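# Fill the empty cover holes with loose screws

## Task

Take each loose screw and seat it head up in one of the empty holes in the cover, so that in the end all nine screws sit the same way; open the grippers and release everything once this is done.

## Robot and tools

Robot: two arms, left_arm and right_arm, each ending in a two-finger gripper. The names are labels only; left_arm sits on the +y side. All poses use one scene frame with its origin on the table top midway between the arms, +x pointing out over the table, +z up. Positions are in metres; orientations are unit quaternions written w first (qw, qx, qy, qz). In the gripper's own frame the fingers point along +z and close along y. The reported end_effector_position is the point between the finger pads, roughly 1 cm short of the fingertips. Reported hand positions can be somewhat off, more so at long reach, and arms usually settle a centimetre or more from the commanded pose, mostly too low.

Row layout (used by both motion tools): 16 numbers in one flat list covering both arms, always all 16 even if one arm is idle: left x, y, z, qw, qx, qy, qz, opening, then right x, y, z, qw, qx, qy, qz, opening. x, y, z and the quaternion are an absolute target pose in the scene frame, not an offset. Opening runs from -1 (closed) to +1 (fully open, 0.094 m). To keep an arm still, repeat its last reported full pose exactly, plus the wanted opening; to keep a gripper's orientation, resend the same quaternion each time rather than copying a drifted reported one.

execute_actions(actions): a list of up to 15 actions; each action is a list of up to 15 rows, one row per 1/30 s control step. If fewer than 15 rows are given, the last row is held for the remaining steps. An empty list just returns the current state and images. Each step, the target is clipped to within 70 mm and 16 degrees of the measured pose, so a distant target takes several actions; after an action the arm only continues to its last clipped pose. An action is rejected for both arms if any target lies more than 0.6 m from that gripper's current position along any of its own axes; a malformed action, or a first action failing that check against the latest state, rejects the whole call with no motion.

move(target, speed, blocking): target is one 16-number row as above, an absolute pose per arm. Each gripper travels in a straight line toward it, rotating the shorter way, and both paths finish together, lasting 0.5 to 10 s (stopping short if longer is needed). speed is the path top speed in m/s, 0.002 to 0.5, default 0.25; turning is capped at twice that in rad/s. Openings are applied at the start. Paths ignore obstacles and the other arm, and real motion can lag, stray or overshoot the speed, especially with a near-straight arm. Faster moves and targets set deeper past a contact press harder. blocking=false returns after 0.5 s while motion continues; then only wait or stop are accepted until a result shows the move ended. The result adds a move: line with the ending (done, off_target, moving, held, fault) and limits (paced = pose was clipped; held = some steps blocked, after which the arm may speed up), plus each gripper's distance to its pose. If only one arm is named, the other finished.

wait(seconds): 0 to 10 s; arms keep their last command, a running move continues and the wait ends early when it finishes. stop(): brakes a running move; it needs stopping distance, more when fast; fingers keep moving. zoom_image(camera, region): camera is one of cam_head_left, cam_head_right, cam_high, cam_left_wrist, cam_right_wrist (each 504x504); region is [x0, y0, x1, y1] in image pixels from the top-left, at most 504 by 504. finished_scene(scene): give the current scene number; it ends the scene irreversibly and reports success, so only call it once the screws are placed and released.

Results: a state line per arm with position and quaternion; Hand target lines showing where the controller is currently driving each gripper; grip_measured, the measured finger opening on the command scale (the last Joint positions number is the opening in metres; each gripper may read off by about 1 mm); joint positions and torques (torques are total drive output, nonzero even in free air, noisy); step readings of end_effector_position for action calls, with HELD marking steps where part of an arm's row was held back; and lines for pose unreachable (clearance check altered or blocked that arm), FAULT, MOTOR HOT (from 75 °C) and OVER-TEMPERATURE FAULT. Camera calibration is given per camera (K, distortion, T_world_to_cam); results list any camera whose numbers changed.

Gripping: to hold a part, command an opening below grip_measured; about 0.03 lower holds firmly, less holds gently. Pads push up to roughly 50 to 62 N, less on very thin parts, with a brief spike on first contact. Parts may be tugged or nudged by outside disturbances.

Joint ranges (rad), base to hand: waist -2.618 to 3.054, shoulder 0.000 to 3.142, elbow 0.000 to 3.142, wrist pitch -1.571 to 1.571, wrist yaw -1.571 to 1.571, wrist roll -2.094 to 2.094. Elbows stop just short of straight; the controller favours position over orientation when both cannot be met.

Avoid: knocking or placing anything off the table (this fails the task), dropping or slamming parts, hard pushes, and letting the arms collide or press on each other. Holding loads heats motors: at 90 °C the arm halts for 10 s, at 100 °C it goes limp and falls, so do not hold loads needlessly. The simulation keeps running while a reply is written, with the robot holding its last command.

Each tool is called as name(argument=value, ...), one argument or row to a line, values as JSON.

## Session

execute_actions(
  actions=[],
)

Scene clock: 0.00 s.
left_arm: end_effector_position=(+0.0500, +0.0002, +0.1210) grip_measured=+1.000 end_effector_quat_wxyz=(+0.288, +0.409, +0.651, -0.571) | right_arm: end_effector_position=(+0.1699, -0.1262, +0.3669) grip_measured=+1.000 end_effector_quat_wxyz=(+0.084, +0.436, +0.675, +0.590)
Joint positions: left_arm=[-1.167  1.341  0.132  1.005  0.471 -0.448  0.094] | right_arm=[ 0.455  0.806  1.113 -0.621 -0.355  1.89   0.094]
Joint velocities: left_arm=[0.017 0.002 0.002 0.022 0.022 0.051 0.   ] | right_arm=[ 0.012  0.017  0.007 -0.081 -0.037 -0.051  0.   ]
Joint torques (N m, as the arm reports them, + toward a larger angle): no reading
Hand target (left_arm): +0.050, -0.001, +0.123; +0.291, +0.411, +0.648, -0.572
Hand target (right_arm): +0.168, -0.127, +0.367; +0.086, +0.435, +0.676, +0.589
camera_calibration (this result's frames):
cam_left_wrist: T_world_to_cam=[[-0.710902, -0.0681615, 0.69998, -0.0515787], [-0.623736, 0.520926, -0.582743, 0.167828], [-0.324917, -0.850876, -0.412842, 0.185038], [0, 0, 0, 1]] pos_world=[0.128135, 0.0665026, 0.210296]
cam_right_wrist: T_world_to_cam=[[-0.414569, -0.120237, -0.90204, 0.37822], [-0.907519, 0.128031, 0.400021, 0.0476664], [0.0673914, 0.984455, -0.162195, 0.282108], [0, 0, 0, 1]] pos_world=[0.181045, -0.238349, 0.367859]

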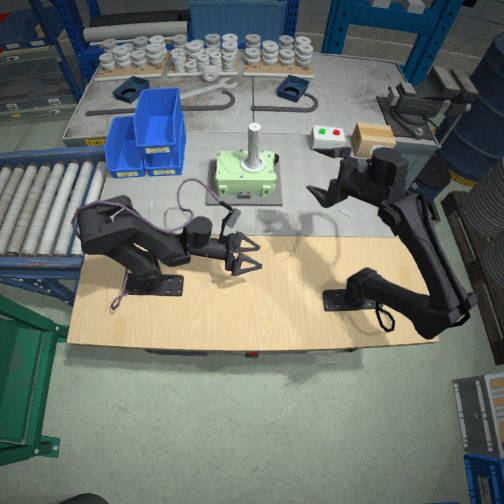

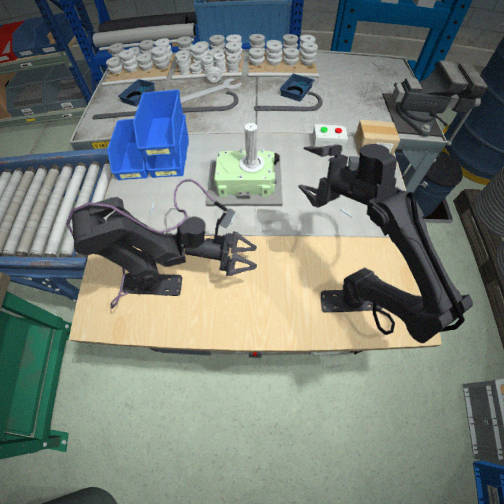

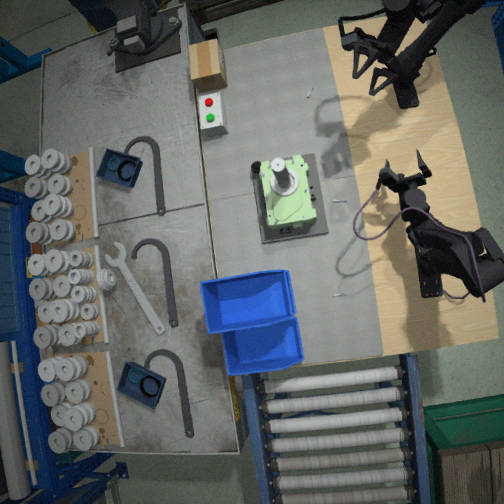

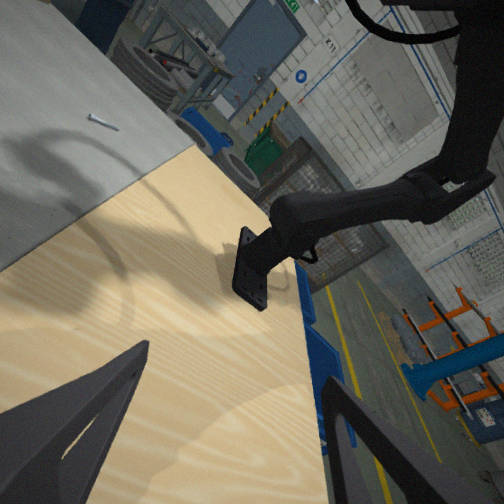

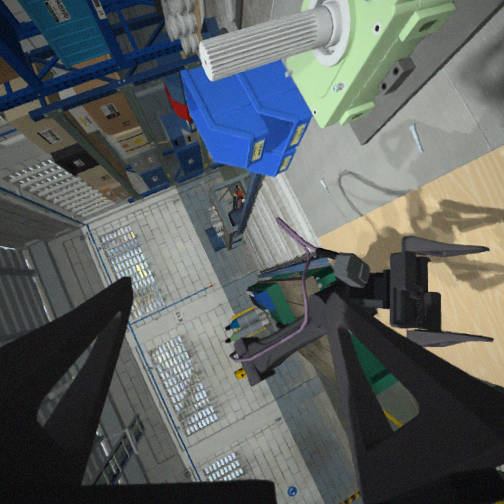

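move(
  target=[0.15,0.2,0.2,0.707,0,0.707,0,0,0.15,-0.12,0.2,0.707,0,0.707,0,0],
  speed=0.3,
)

zoom_image(
  camera="cam_high",
  region=[230,70,370,310],
)

Scene clock: 4.40 s.
left_arm: end_effector_position=(+0.1539, +0.1941, +0.1867) grip_measured=+0.002 end_effector_quat_wxyz=(+0.700, +0.092, +0.705, -0.068) | right_arm: end_effector_position=(+0.1519, -0.1182, +0.1974) grip_measured=+0.001 end_effector_quat_wxyz=(+0.690, +0.009, +0.723, -0.007)
Joint positions: left_arm=[-1.77   0.644  0.276 -0.556 -1.556 -0.892  0.047] | right_arm=[1.43  1.164 0.414 0.274 1.469 0.476 0.047]
Joint velocities: left_arm=[ 0.012 -0.022 -0.007 -0.066  0.051 -0.095  0.001] | right_arm=[-0.012 -0.017 -0.129  0.374 -0.022 -0.418 -0.001]
Joint torques (N m, as the arm reports them, + toward a larger angle): left_arm=[ 0.12 -1.39  7.88  0.76 -0.81 -0.1 ] | right_arm=[ 0.47 -3.77  5.26  1.2   0.3  -0.06]
Hand target (left_arm): +0.155, +0.198, +0.198; +0.705, +0.075, +0.701, -0.075
Hand target (right_arm): +0.150, -0.120, +0.199; +0.693, +0.007, +0.721, -0.007
Off the commanded pose (left_arm): 0.015 m, 13 deg.
Off the commanded pose (right_arm): 0.004 m, 3 deg.
joint sent to its limit (left arm) — the command would take joint 5 (wrist yaw) past its lower limit, so that joint was sent only as far as its limit.
move: off_target (left_arm, right_arm)
camera_calibration (this result's frames):
cam_left_wrist: T_world_to_cam=[[-0.21111, -0.953102, 0.216861, 0.174581], [-0.3946, -0.119878, -0.910999, 0.320342], [0.894272, -0.277895, -0.350787, 0.100465], [0, 0, 0, 1]] pos_world=[0.0734197, 0.232714, 0.289213]
cam_right_wrist: T_world_to_cam=[[-0.0987935, -0.975914, 0.194505, -0.146822], [-0.631761, -0.0895063, -0.769978, 0.261453], [0.768842, -0.198949, -0.607702, 0.0894495], [0, 0, 0, 1]] pos_world=[0.0818984, -0.102088, 0.284229]

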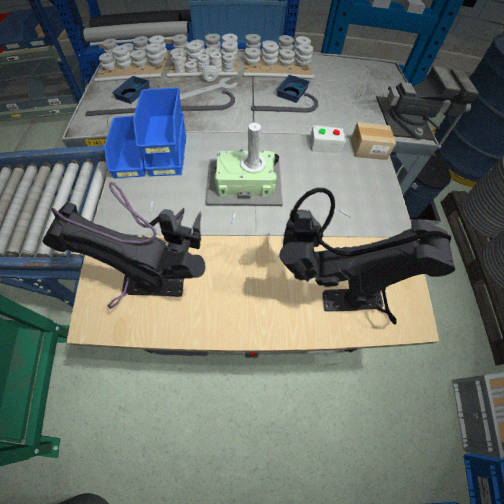

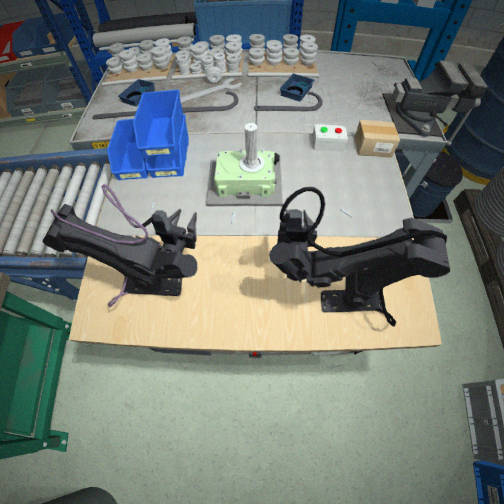

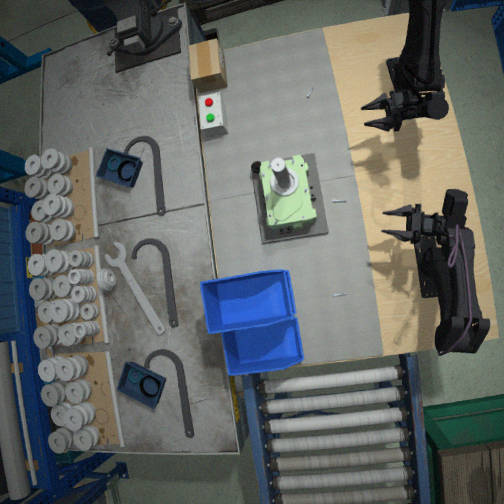

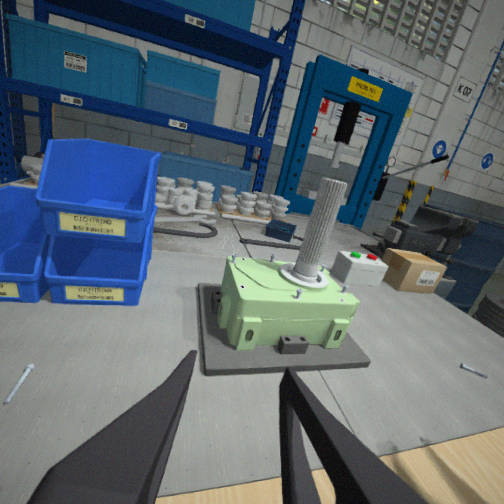

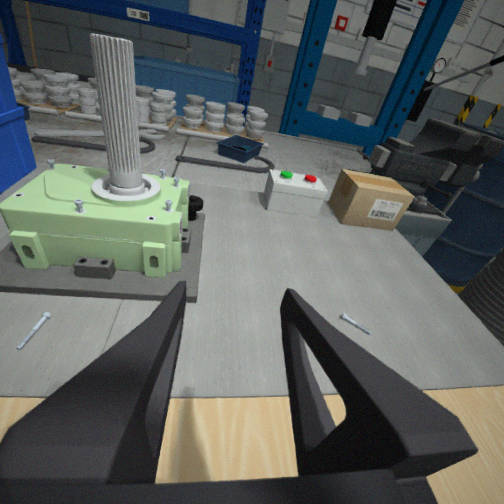

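Region (230, 70, 370, 310) of cam_high's 504x504 image, scaled by 2.100, with more detail than that image has; it fills the left 294 columns of this view, and the rest is white.

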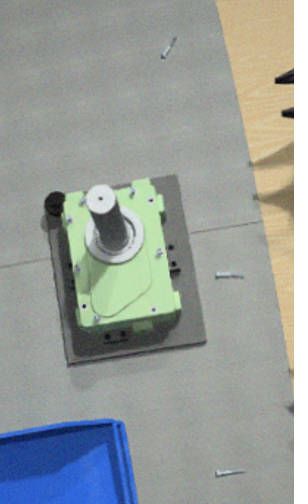

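move(
  target=[0.267,0.076,0.08,0,0.087,0.996,0,0,0.291,-0.332,0.08,0,0.43,-0.903,0,0],
  speed=0.3,
)

Scene clock: 8.43 s.
left_arm: end_effector_position=(+0.2619, +0.0766, +0.0776) grip_measured=+0.002 end_effector_quat_wxyz=(+0.002, +0.088, +0.996, +0.006) | right_arm: end_effector_position=(+0.2878, -0.3302, +0.0799) grip_measured=+0.001 end_effector_quat_wxyz=(+0.009, -0.427, +0.904, +0.000)
Joint positions: left_arm=[-0.768  1.951  1.561 -1.186 -0.012 -0.609  0.047] | right_arm=[-0.092  1.815  1.39  -1.129 -0.01  -0.947  0.047]
Joint velocities: left_arm=[-0.007  0.002 -0.032  0.022 -0.051 -0.007  0.001] | right_arm=[-0.012  0.017 -0.002 -0.022  0.022 -0.081 -0.001]
Joint torques (N m, as the arm reports them, + toward a larger angle): left_arm=[ 0.83 -8.37  7.28  0.11  0.06  0.09] | right_arm=[-0.41 -8.28  8.05  0.15  0.01 -0.05]
Hand target (left_arm): +0.266, +0.076, +0.082; +0.001, +0.089, +0.996, +0.002
Hand target (right_arm): +0.290, -0.333, +0.080; +0.006, -0.426, +0.905, +0.002
Off the commanded pose (left_arm): 0.006 m, 1 deg.
Off the commanded pose (right_arm): 0.004 m, 1 deg.
move: done
camera_calibration (this result's frames):
cam_left_wrist: T_world_to_cam=[[0.0745499, -0.997069, -0.0171813, 0.0558162], [-0.936867, -0.0759306, 0.341343, 0.290907], [-0.341648, -0.00935054, -0.939782, 0.281808], [0, 0, 0, 1]] pos_world=[0.364659, 0.0803764, 0.166497]
cam_right_wrist: T_world_to_cam=[[0.875718, -0.473111, 0.0963522, -0.423997], [-0.435673, -0.688295, 0.580034, -0.124105], [-0.208102, -0.549924, -0.808874, 0.0527942], [0, 0, 0, 1]] pos_world=[0.328219, -0.256986, 0.155542]

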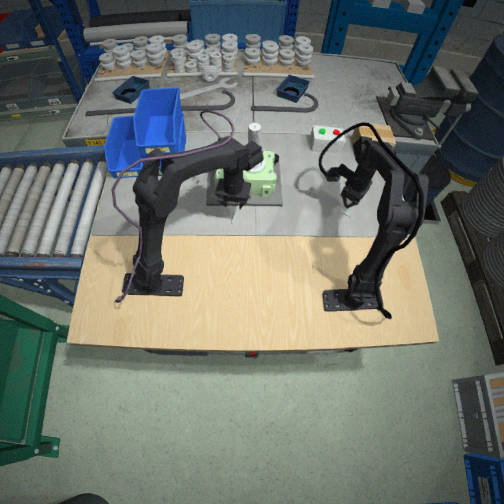

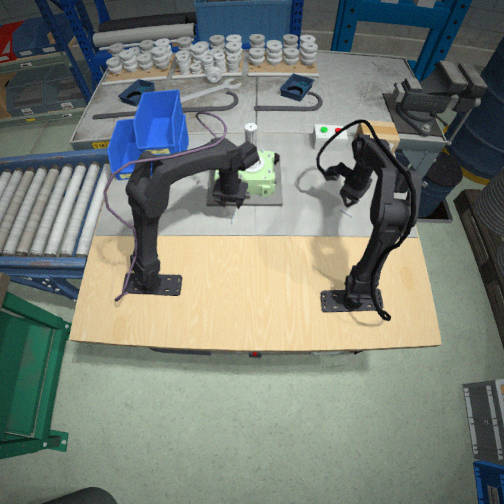

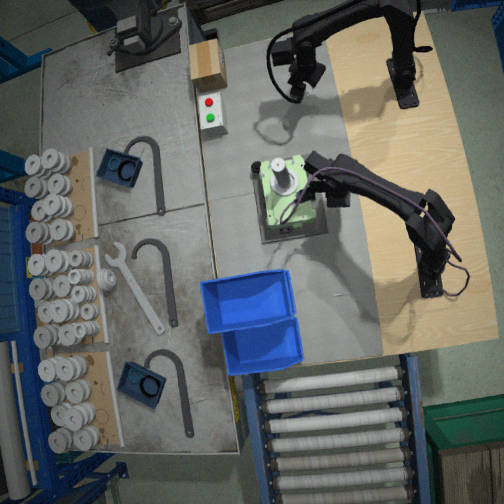

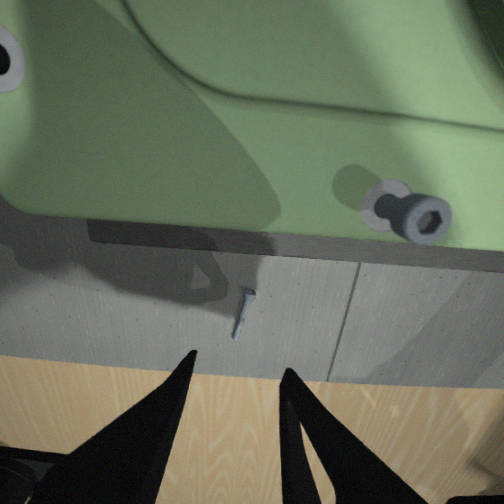

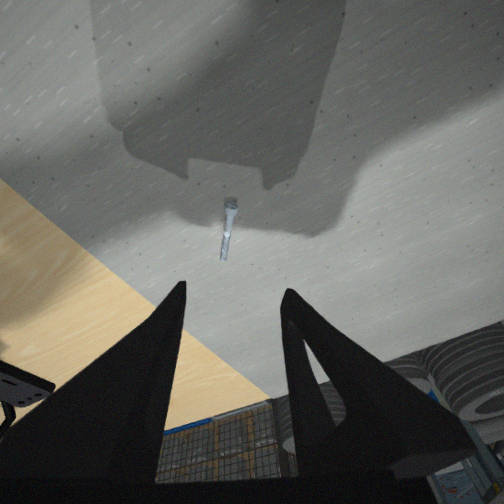

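move(
  target=[0.258,0.081,0.07,0.259,0,0.966,0,0,0.29,-0.331,0.006,0,0.43,-0.903,0,0],
  speed=0.15,
)

move(
  target=[0.26,0.081,0.004,0.259,0,0.966,0,0,0.29,-0.331,0.006,0,0.43,-0.903,0,-1],
  speed=0.1,
)

move(
  target=[0.26,0.081,0.004,0.259,0,0.966,0,-1,0.29,-0.331,0.1,0,0.43,-0.903,0,-1],
  speed=0.1,
)

Scene clock: 11.27 s.
left_arm: end_effector_position=(+0.2589, +0.0799, +0.0651) grip_measured=+0.002 end_effector_quat_wxyz=(+0.245, +0.003, +0.969, +0.002) | right_arm: end_effector_position=(+0.2935, -0.3321, +0.0159) grip_measured=+0.001 end_effector_quat_wxyz=(+0.009, -0.427, +0.904, -0.005)
Joint positions: left_arm=[-0.958  1.693  1.082 -0.668 -0.407 -0.91   0.047] | right_arm=[-0.092  1.905  1.241 -0.886 -0.001 -0.948  0.047]
Joint velocities: left_arm=[-0.007  0.007  0.007  0.037  0.022 -0.095  0.001] | right_arm=[ 0.002 -0.007  0.007 -0.066 -0.022 -0.037 -0.001]
Joint torques (N m, as the arm reports them, + toward a larger angle): left_arm=[-0.91 -8.76  4.16  0.92 -0.52 -0.13] | right_arm=[ 0.24 -8.45  4.71  0.46  0.02 -0.04]
Hand target (left_arm): +0.258, +0.081, +0.070; +0.259, -0.001, +0.966, -0.000
Hand target (right_arm): +0.289, -0.331, +0.006; -0.000, -0.430, +0.903, +0.000
Off the commanded pose (left_arm): 0.005 m, 2 deg.
Off the commanded pose (right_arm): 0.011 m, 1 deg.
move: off_target (right_arm)
camera_calibration (this result's frames):
cam_left_wrist: T_world_to_cam=[[0.21771, -0.970017, 0.108029, 0.0117438], [-0.964531, -0.230754, -0.128186, 0.342722], [0.149271, -0.07629, -0.985849, 0.15033], [0, 0, 0, 1]] pos_world=[0.305569, 0.101945, 0.190867]
cam_right_wrist: T_world_to_cam=[[0.875562, -0.471672, 0.104487, -0.423316], [-0.437816, -0.683266, 0.58435, -0.0835917], [-0.204228, -0.55738, -0.804747, -0.00256079], [0, 0, 0, 1]] pos_world=[0.333519, -0.258209, 0.0910172]

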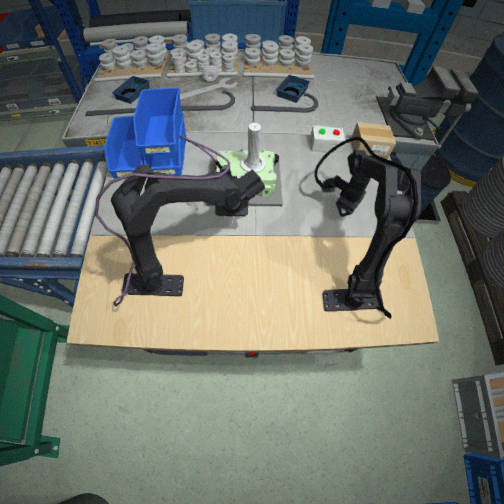

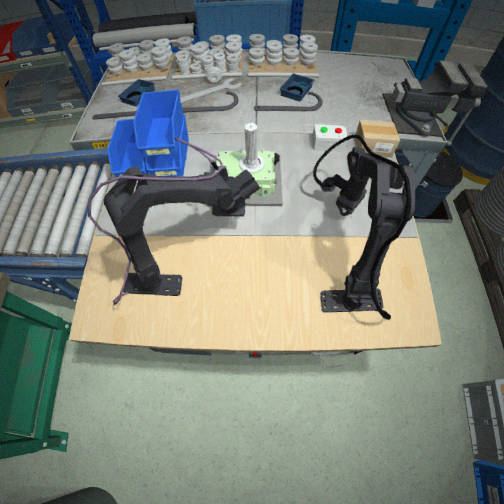

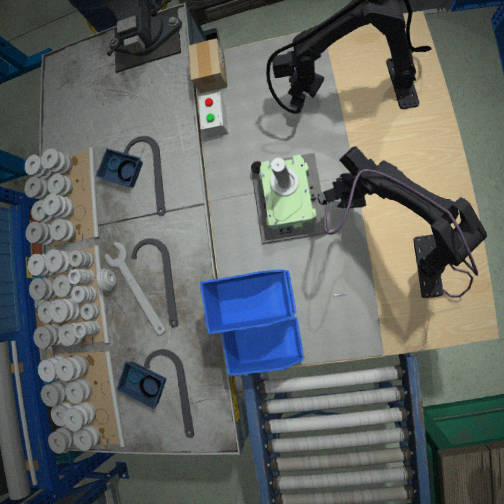

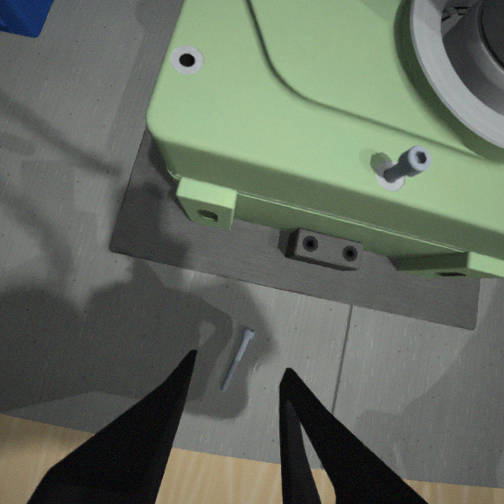

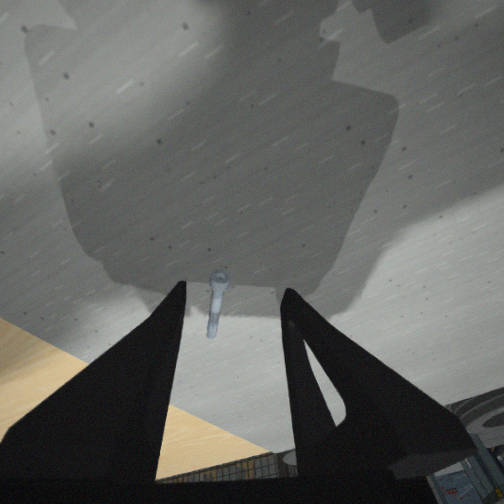

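Scene clock: 12.33 s.
left_arm: end_effector_position=(+0.2640, +0.0777, +0.0203) grip_measured=+0.001 end_effector_quat_wxyz=(+0.267, -0.003, +0.964, -0.010) | right_arm: end_effector_position=(+0.2954, -0.3323, +0.0159) grip_measured=-0.930 end_effector_quat_wxyz=(+0.013, -0.427, +0.904, -0.007)
Joint positions: left_arm=[-0.96   1.766  0.946 -0.414 -0.43  -0.911  0.047] | right_arm=[-0.092  1.905  1.241 -0.878 -0.001 -0.948  0.003]
Joint velocities: left_arm=[-0.012 -0.007  0.002  0.037 -0.037 -0.007  0.   ] | right_arm=[ 0.012 -0.017 -0.027 -0.081 -0.037 -0.051 -0.   ]
Joint torques (N m, as the arm reports them, + toward a larger angle): left_arm=[-0.35 -4.91  3.22  1.14 -0.25 -0.05] | right_arm=[ 0.21 -8.39  4.83  0.4   0.02 -0.04]
Hand target (left_arm): +0.260, +0.081, +0.005; +0.259, -0.000, +0.966, +0.000
Hand target (right_arm): +0.290, -0.331, +0.006; -0.000, -0.430, +0.903, -0.000
Off the commanded pose (left_arm): 0.017 m, 1 deg.
Off the commanded pose (right_arm): 0.011 m, 2 deg.
move: off_target (left_arm, right_arm)
camera_calibration (this result's frames):
cam_left_wrist: T_world_to_cam=[[0.217672, -0.965553, 0.142571, 0.0122593], [-0.956711, -0.239989, -0.164646, 0.340839], [0.19319, -0.10056, -0.975995, 0.0952877], [0, 0, 0, 1]] pos_world=[0.305008, 0.103217, 0.14737]
cam_right_wrist: T_world_to_cam=[[0.874737, -0.471586, 0.11154, -0.424904], [-0.442246, -0.682754, 0.581605, -0.0813986], [-0.198122, -0.55808, -0.805788, -0.00426417], [0, 0, 0, 1]] pos_world=[0.334836, -0.258334, 0.0912996]

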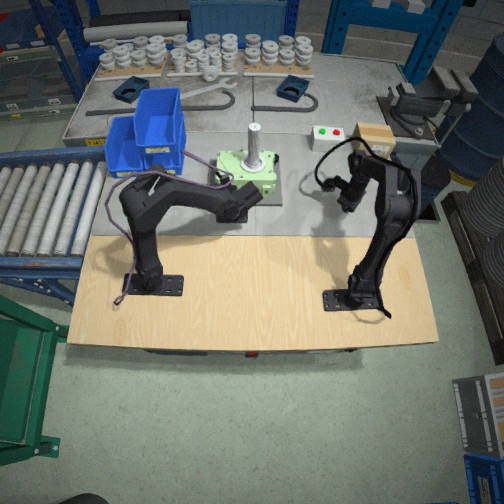

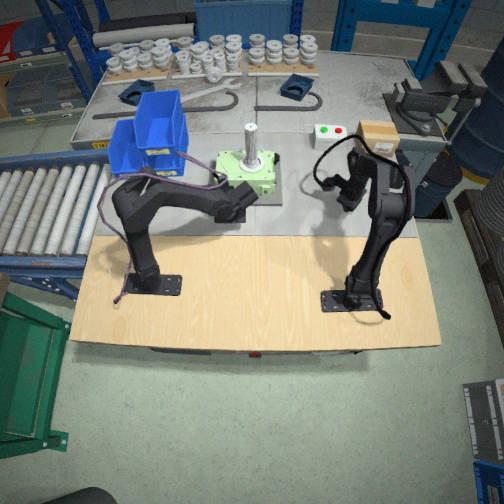

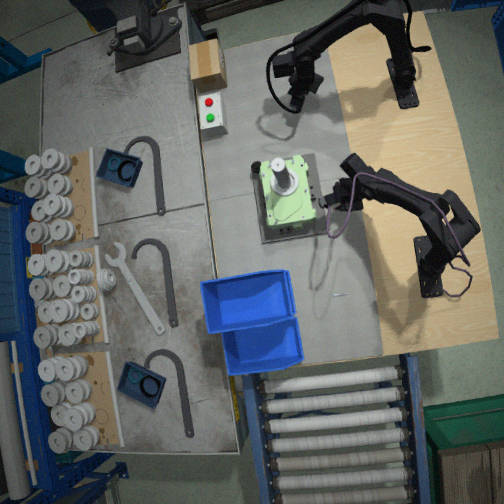

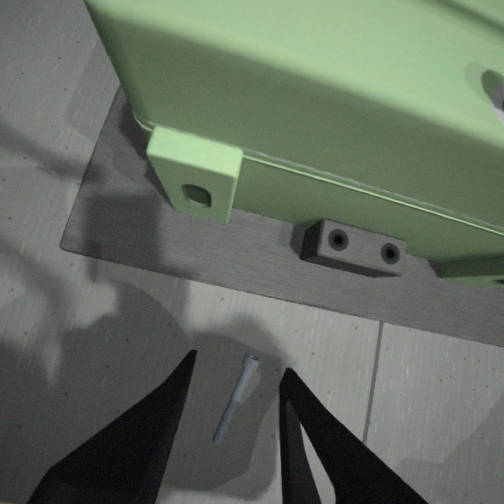

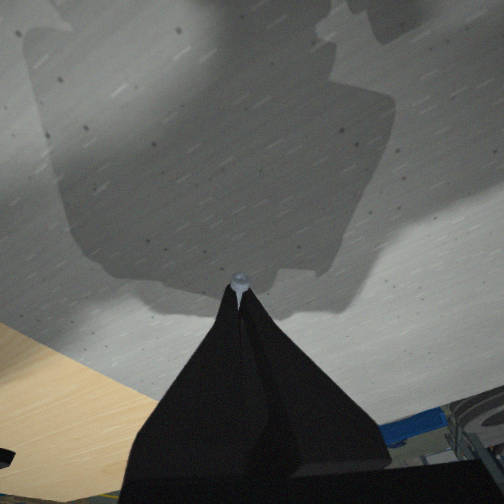

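Scene clock: 13.77 s.
left_arm: end_effector_position=(+0.2668, +0.0748, +0.0219) grip_measured=-0.946 end_effector_quat_wxyz=(+0.273, -0.006, +0.962, -0.015) | right_arm: end_effector_position=(+0.2875, -0.3318, +0.0885) grip_measured=-0.930 end_effector_quat_wxyz=(-0.011, -0.427, +0.904, +0.007)
Joint positions: left_arm=[-0.96   1.766  0.946 -0.395 -0.435 -0.911  0.003] | right_arm=[-0.092  1.849  1.467 -1.215 -0.001 -0.948  0.003]
Joint velocities: left_arm=[-0.007 -0.012 -0.002  0.051  0.081  0.022  0.   ] | right_arm=[-0.002 -0.027 -0.017 -0.022 -0.051 -0.007 -0.   ]
Joint torques (N m, as the arm reports them, + toward a larger angle): left_arm=[-0.28 -5.    3.15  1.04 -0.2  -0.04] | right_arm=[  0.24 -11.57   7.79   0.14   0.01  -0.03]
Hand target (left_arm): +0.260, +0.082, +0.005; +0.259, +0.000, +0.966, +0.000
Hand target (right_arm): +0.290, -0.331, +0.100; +0.000, -0.430, +0.903, +0.000
Off the commanded pose (left_arm): 0.020 m, 3 deg.
Off the commanded pose (right_arm): 0.012 m, 2 deg.
move: off_target (left_arm, right_arm)
camera_calibration (this result's frames):
cam_left_wrist: T_world_to_cam=[[0.216811, -0.96338, 0.157771, 0.00831982], [-0.954002, -0.243372, -0.17507, 0.342815], [0.207056, -0.112556, -0.971833, 0.093111], [0, 0, 0, 1]] pos_world=[0.305963, 0.101927, 0.149192]
cam_right_wrist: T_world_to_cam=[[0.879466, -0.471891, 0.0621248, -0.422983], [-0.410011, -0.684832, 0.602409, -0.138549], [-0.241726, -0.555269, -0.795767, 0.0655457], [0, 0, 0, 1]] pos_world=[0.331037, -0.258089, 0.1619]

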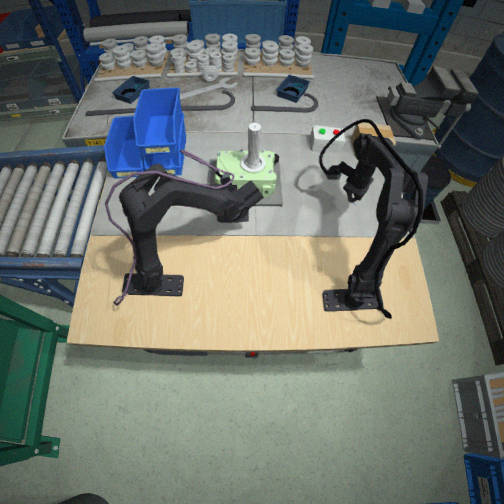

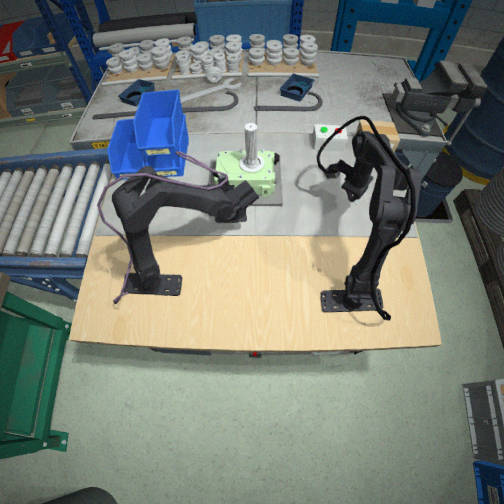

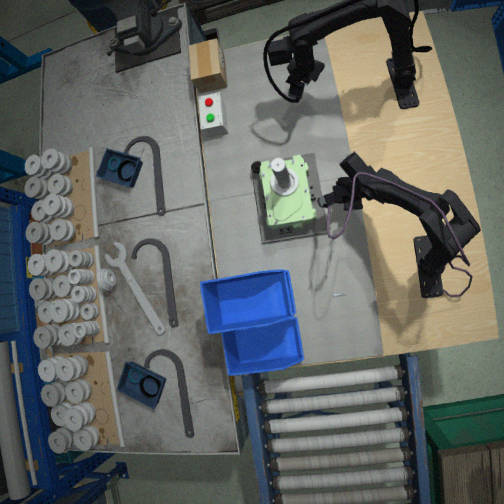

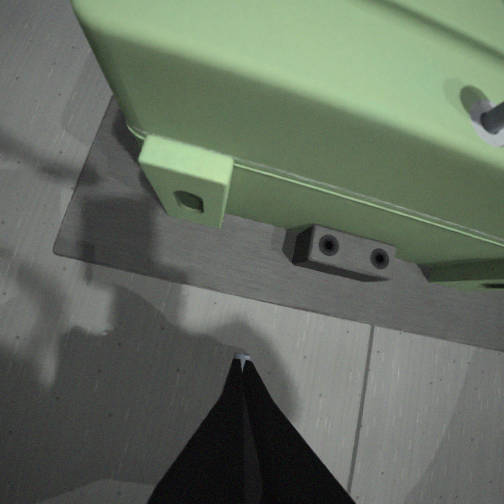

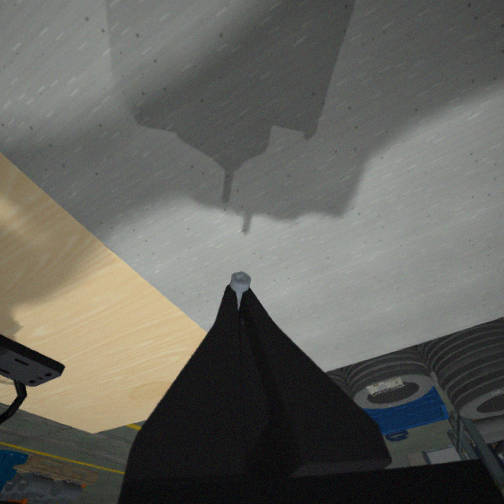

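move(
  target=[0.12,0.1,0.03,0.259,0,0.966,0,-1,0.3,-0.2,0.2,0.612,-0.354,0.612,0.354,-1],
  speed=0.2,
)

move(
  target=[0.12,0.1,0.012,0.259,0,0.966,0,-1,0.39,-0.05,0.17,0.612,-0.354,0.612,0.354,-1],
  speed=0.15,
)

move(
  target=[0.12,0.1,0.07,0,0,1,0,0,0.39,-0.05,0.17,0.612,-0.354,0.612,0.354,-1],
  speed=0.15,
)

Scene clock: 19.07 s.
left_arm: end_effector_position=(+0.1210, +0.0923, +0.0262) grip_measured=-0.946 end_effector_quat_wxyz=(+0.248, -0.001, +0.969, -0.008) | right_arm: end_effector_position=(+0.2990, -0.2037, +0.2123) grip_measured=-0.930 end_effector_quat_wxyz=(+0.620, -0.370, +0.602, +0.341)
Joint positions: left_arm=[-1.414  1.565  0.782 -0.696 -0.494 -1.411  0.003] | right_arm=[-0.213  1.52   0.536  0.989 -1.24  -0.043  0.003]
Joint velocities: left_arm=[-0.022 -0.012 -0.012  0.022 -0.051 -0.066 -0.   ] | right_arm=[-0.002 -0.002 -0.007 -0.051 -0.095 -0.022 -0.   ]
Joint torques (N m, as the arm reports them, + toward a larger angle): left_arm=[-0.98 -6.98  3.47  0.23 -0.63 -0.11] | right_arm=[ 0.65 -4.    4.6   1.4   0.06  0.06]
Hand target (left_arm): +0.121, +0.100, +0.029; +0.259, +0.001, +0.966, -0.002
Hand target (right_arm): +0.298, -0.201, +0.201; +0.609, -0.361, +0.612, +0.353
Off the commanded pose (left_arm): 0.009 m, 2 deg.
Off the commanded pose (right_arm): 0.013 m, 3 deg.
move: off_target (right_arm)
camera_calibration (this result's frames):
cam_left_wrist: T_world_to_cam=[[0.218938, -0.967024, 0.130117, 0.0569081], [-0.96335, -0.23541, -0.128601, 0.207918], [0.154991, -0.0971924, -0.983123, 0.13466], [0, 0, 0, 1]] pos_world=[0.166967, 0.117065, 0.151721]
cam_right_wrist: T_world_to_cam=[[0.798494, -0.552318, 0.239482, -0.41011], [-0.167096, -0.585521, -0.793249, 0.123178], [0.578347, 0.593388, -0.559826, 0.176653], [0, 0, 0, 1]] pos_world=[0.245886, -0.259211, 0.29482]

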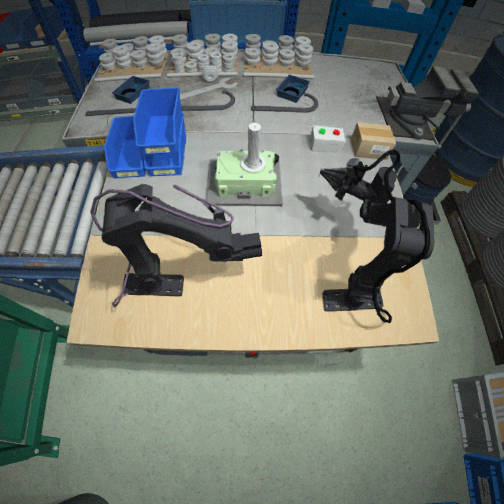

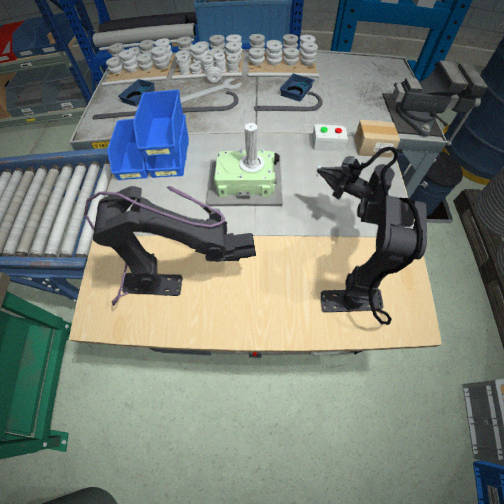

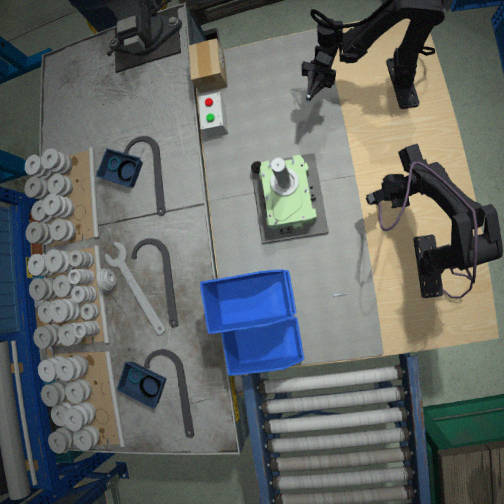

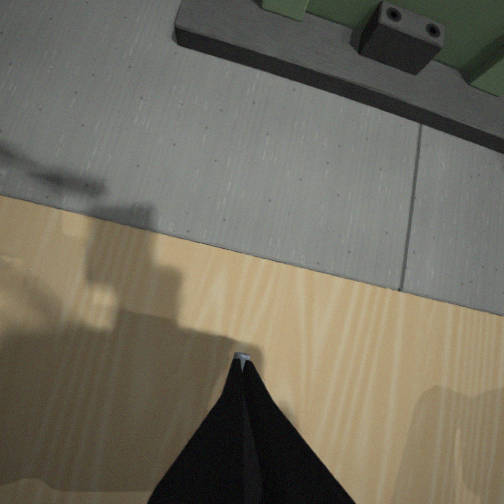

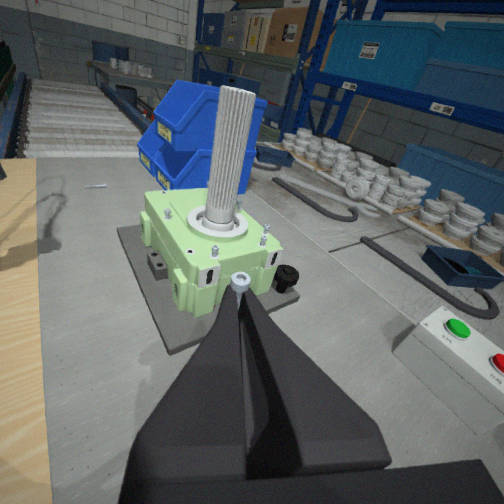

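Scene clock: 20.80 s.
left_arm: end_effector_position=(+0.1208, +0.0952, +0.0168) grip_measured=-0.946 end_effector_quat_wxyz=(+0.249, -0.005, +0.969, -0.010) | right_arm: end_effector_position=(+0.3860, -0.0533, +0.1731) grip_measured=-0.930 end_effector_quat_wxyz=(+0.615, -0.357, +0.608, +0.354)
Joint positions: left_arm=[-1.414  1.575  0.748 -0.649 -0.495 -1.418  0.003] | right_arm=[ 0.259  1.975  0.882  1.101 -0.766 -0.004  0.003]
Joint velocities: left_arm=[ 0.002  0.002 -0.002  0.007 -0.037  0.007 -0.001] | right_arm=[-0.012  0.002 -0.012 -0.095 -0.037 -0.007 -0.   ]
Joint torques (N m, as the arm reports them, + toward a larger angle): left_arm=[-1.36 -4.37  3.36  0.53 -0.63 -0.11] | right_arm=[ 0.31 -9.15  7.48  1.61  0.05  0.06]
Hand target (left_arm): +0.120, +0.100, +0.012; +0.259, +0.000, +0.966, -0.000
Hand target (right_arm): +0.391, -0.051, +0.170; +0.612, -0.354, +0.612, +0.355
Off the commanded pose (left_arm): 0.007 m, 2 deg.
Off the commanded pose (right_arm): 0.006 m, 1 deg.
move: done
camera_calibration (this result's frames):
cam_left_wrist: T_world_to_cam=[[0.224685, -0.964997, 0.135265, 0.0600494], [-0.961723, -0.241954, -0.128636, 0.207599], [0.156861, -0.101185, -0.982424, 0.12583], [0, 0, 0, 1]] pos_world=[0.166423, 0.120909, 0.142201]
cam_right_wrist: T_world_to_cam=[[0.805017, -0.558177, 0.200962, -0.383317], [-0.193226, -0.566973, -0.800753, 0.207033], [0.560902, 0.605789, -0.564277, 0.0233467], [0, 0, 0, 1]] pos_world=[0.335485, -0.11072, 0.255989]

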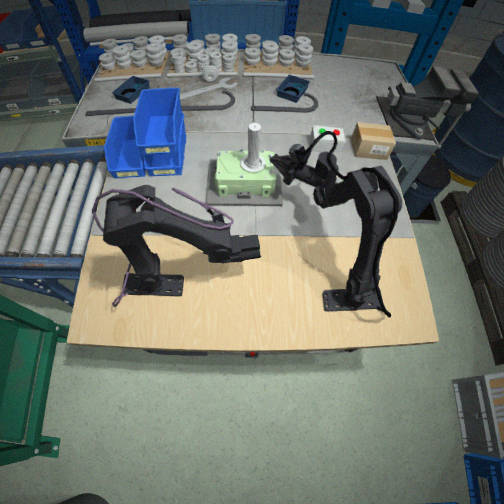

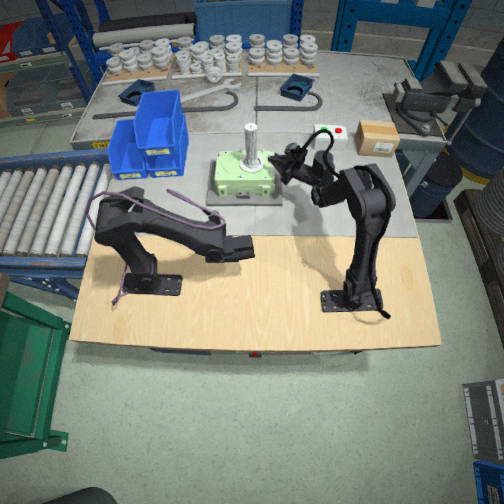

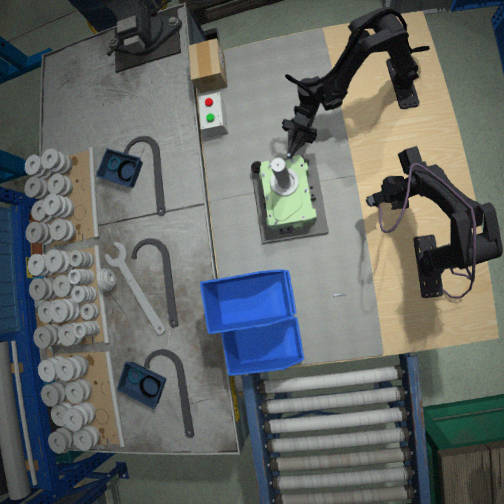

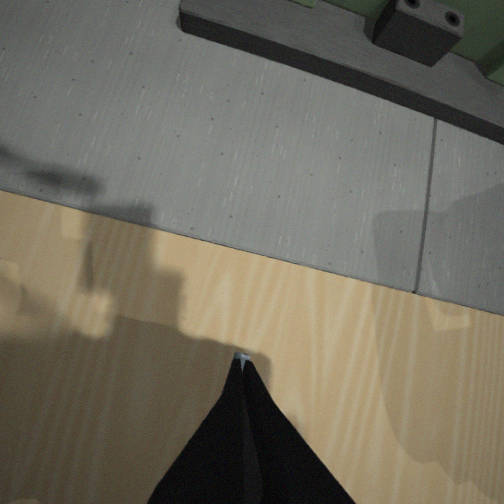

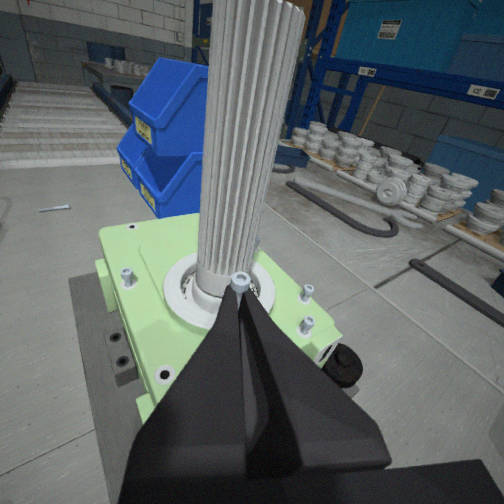

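Scene clock: 23.07 s.
left_arm: end_effector_position=(+0.1167, +0.1020, +0.0659) grip_measured=-0.002 end_effector_quat_wxyz=(+0.004, -0.001, +1.000, -0.000) | right_arm: end_effector_position=(+0.3868, -0.0539, +0.1733) grip_measured=-0.930 end_effector_quat_wxyz=(+0.616, -0.356, +0.608, +0.352)
Joint positions: left_arm=[-1.097  1.552  1.038 -1.053 -0.006 -1.117  0.047] | right_arm=[ 0.259  1.975  0.882  1.102 -0.761 -0.004  0.003]
Joint velocities: left_arm=[-0.012 -0.002  0.007 -0.051  0.007  0.051 -0.001] | right_arm=[-0.012  0.002 -0.012  0.022  0.007 -0.051 -0.001]
Joint torques (N m, as the arm reports them, + toward a larger angle): left_arm=[ 0.95 -4.76  7.02  0.09  0.04  0.06] | right_arm=[ 0.48 -9.41  7.18  1.59  0.05  0.04]
Hand target (left_arm): +0.120, +0.100, +0.069; +0.000, +0.000, +1.000, +0.001
Hand target (right_arm): +0.390, -0.050, +0.170; +0.612, -0.354, +0.612, +0.354
Off the commanded pose (left_arm): 0.006 m, 0 deg.
Off the commanded pose (right_arm): 0.006 m, 1 deg.
move: done
camera_calibration (this result's frames):
cam_left_wrist: T_world_to_cam=[[0.250105, -0.968211, -0.00376829, 0.0674363], [-0.910196, -0.236442, 0.340055, 0.174206], [-0.330136, -0.0816195, -0.940398, 0.22747], [0, 0, 0, 1]] pos_world=[0.216791, 0.125048, 0.154927]
cam_right_wrist: T_world_to_cam=[[0.801666, -0.562827, 0.20139, -0.383371], [-0.195892, -0.565648, -0.801042, 0.208196], [0.564764, 0.602717, -0.563714, 0.0214902], [0, 0, 0, 1]] pos_world=[0.335982, -0.110959, 0.256095]

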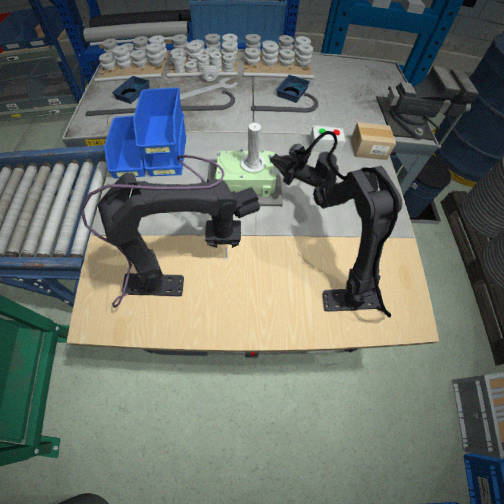

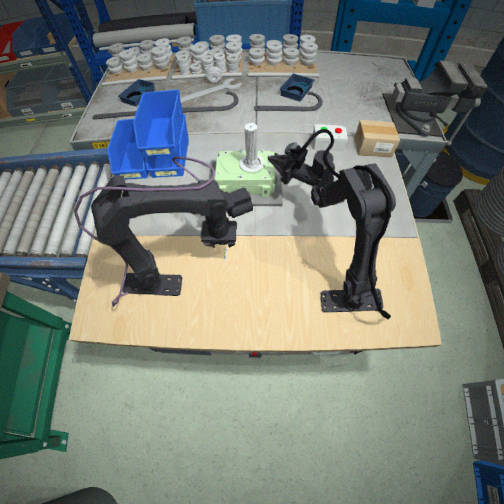

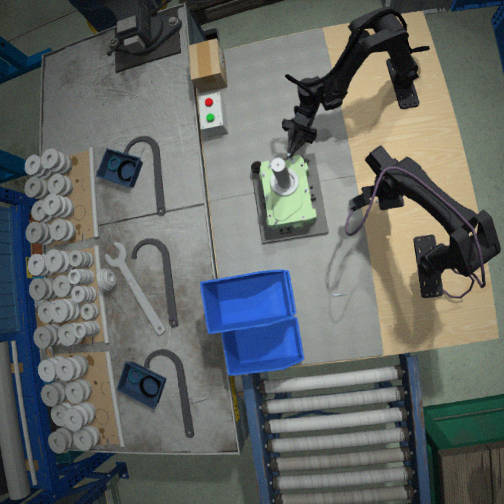

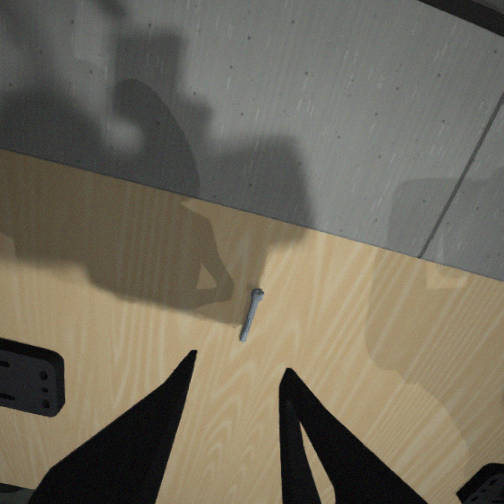

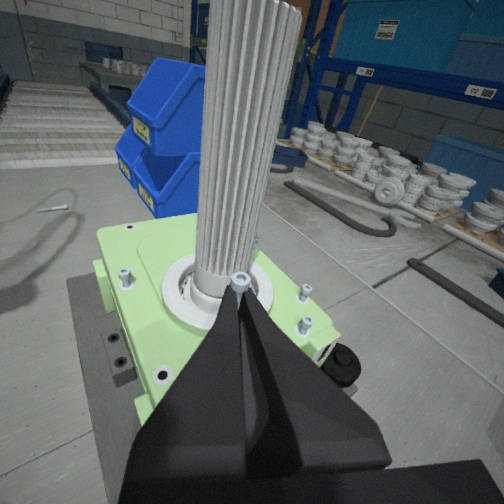

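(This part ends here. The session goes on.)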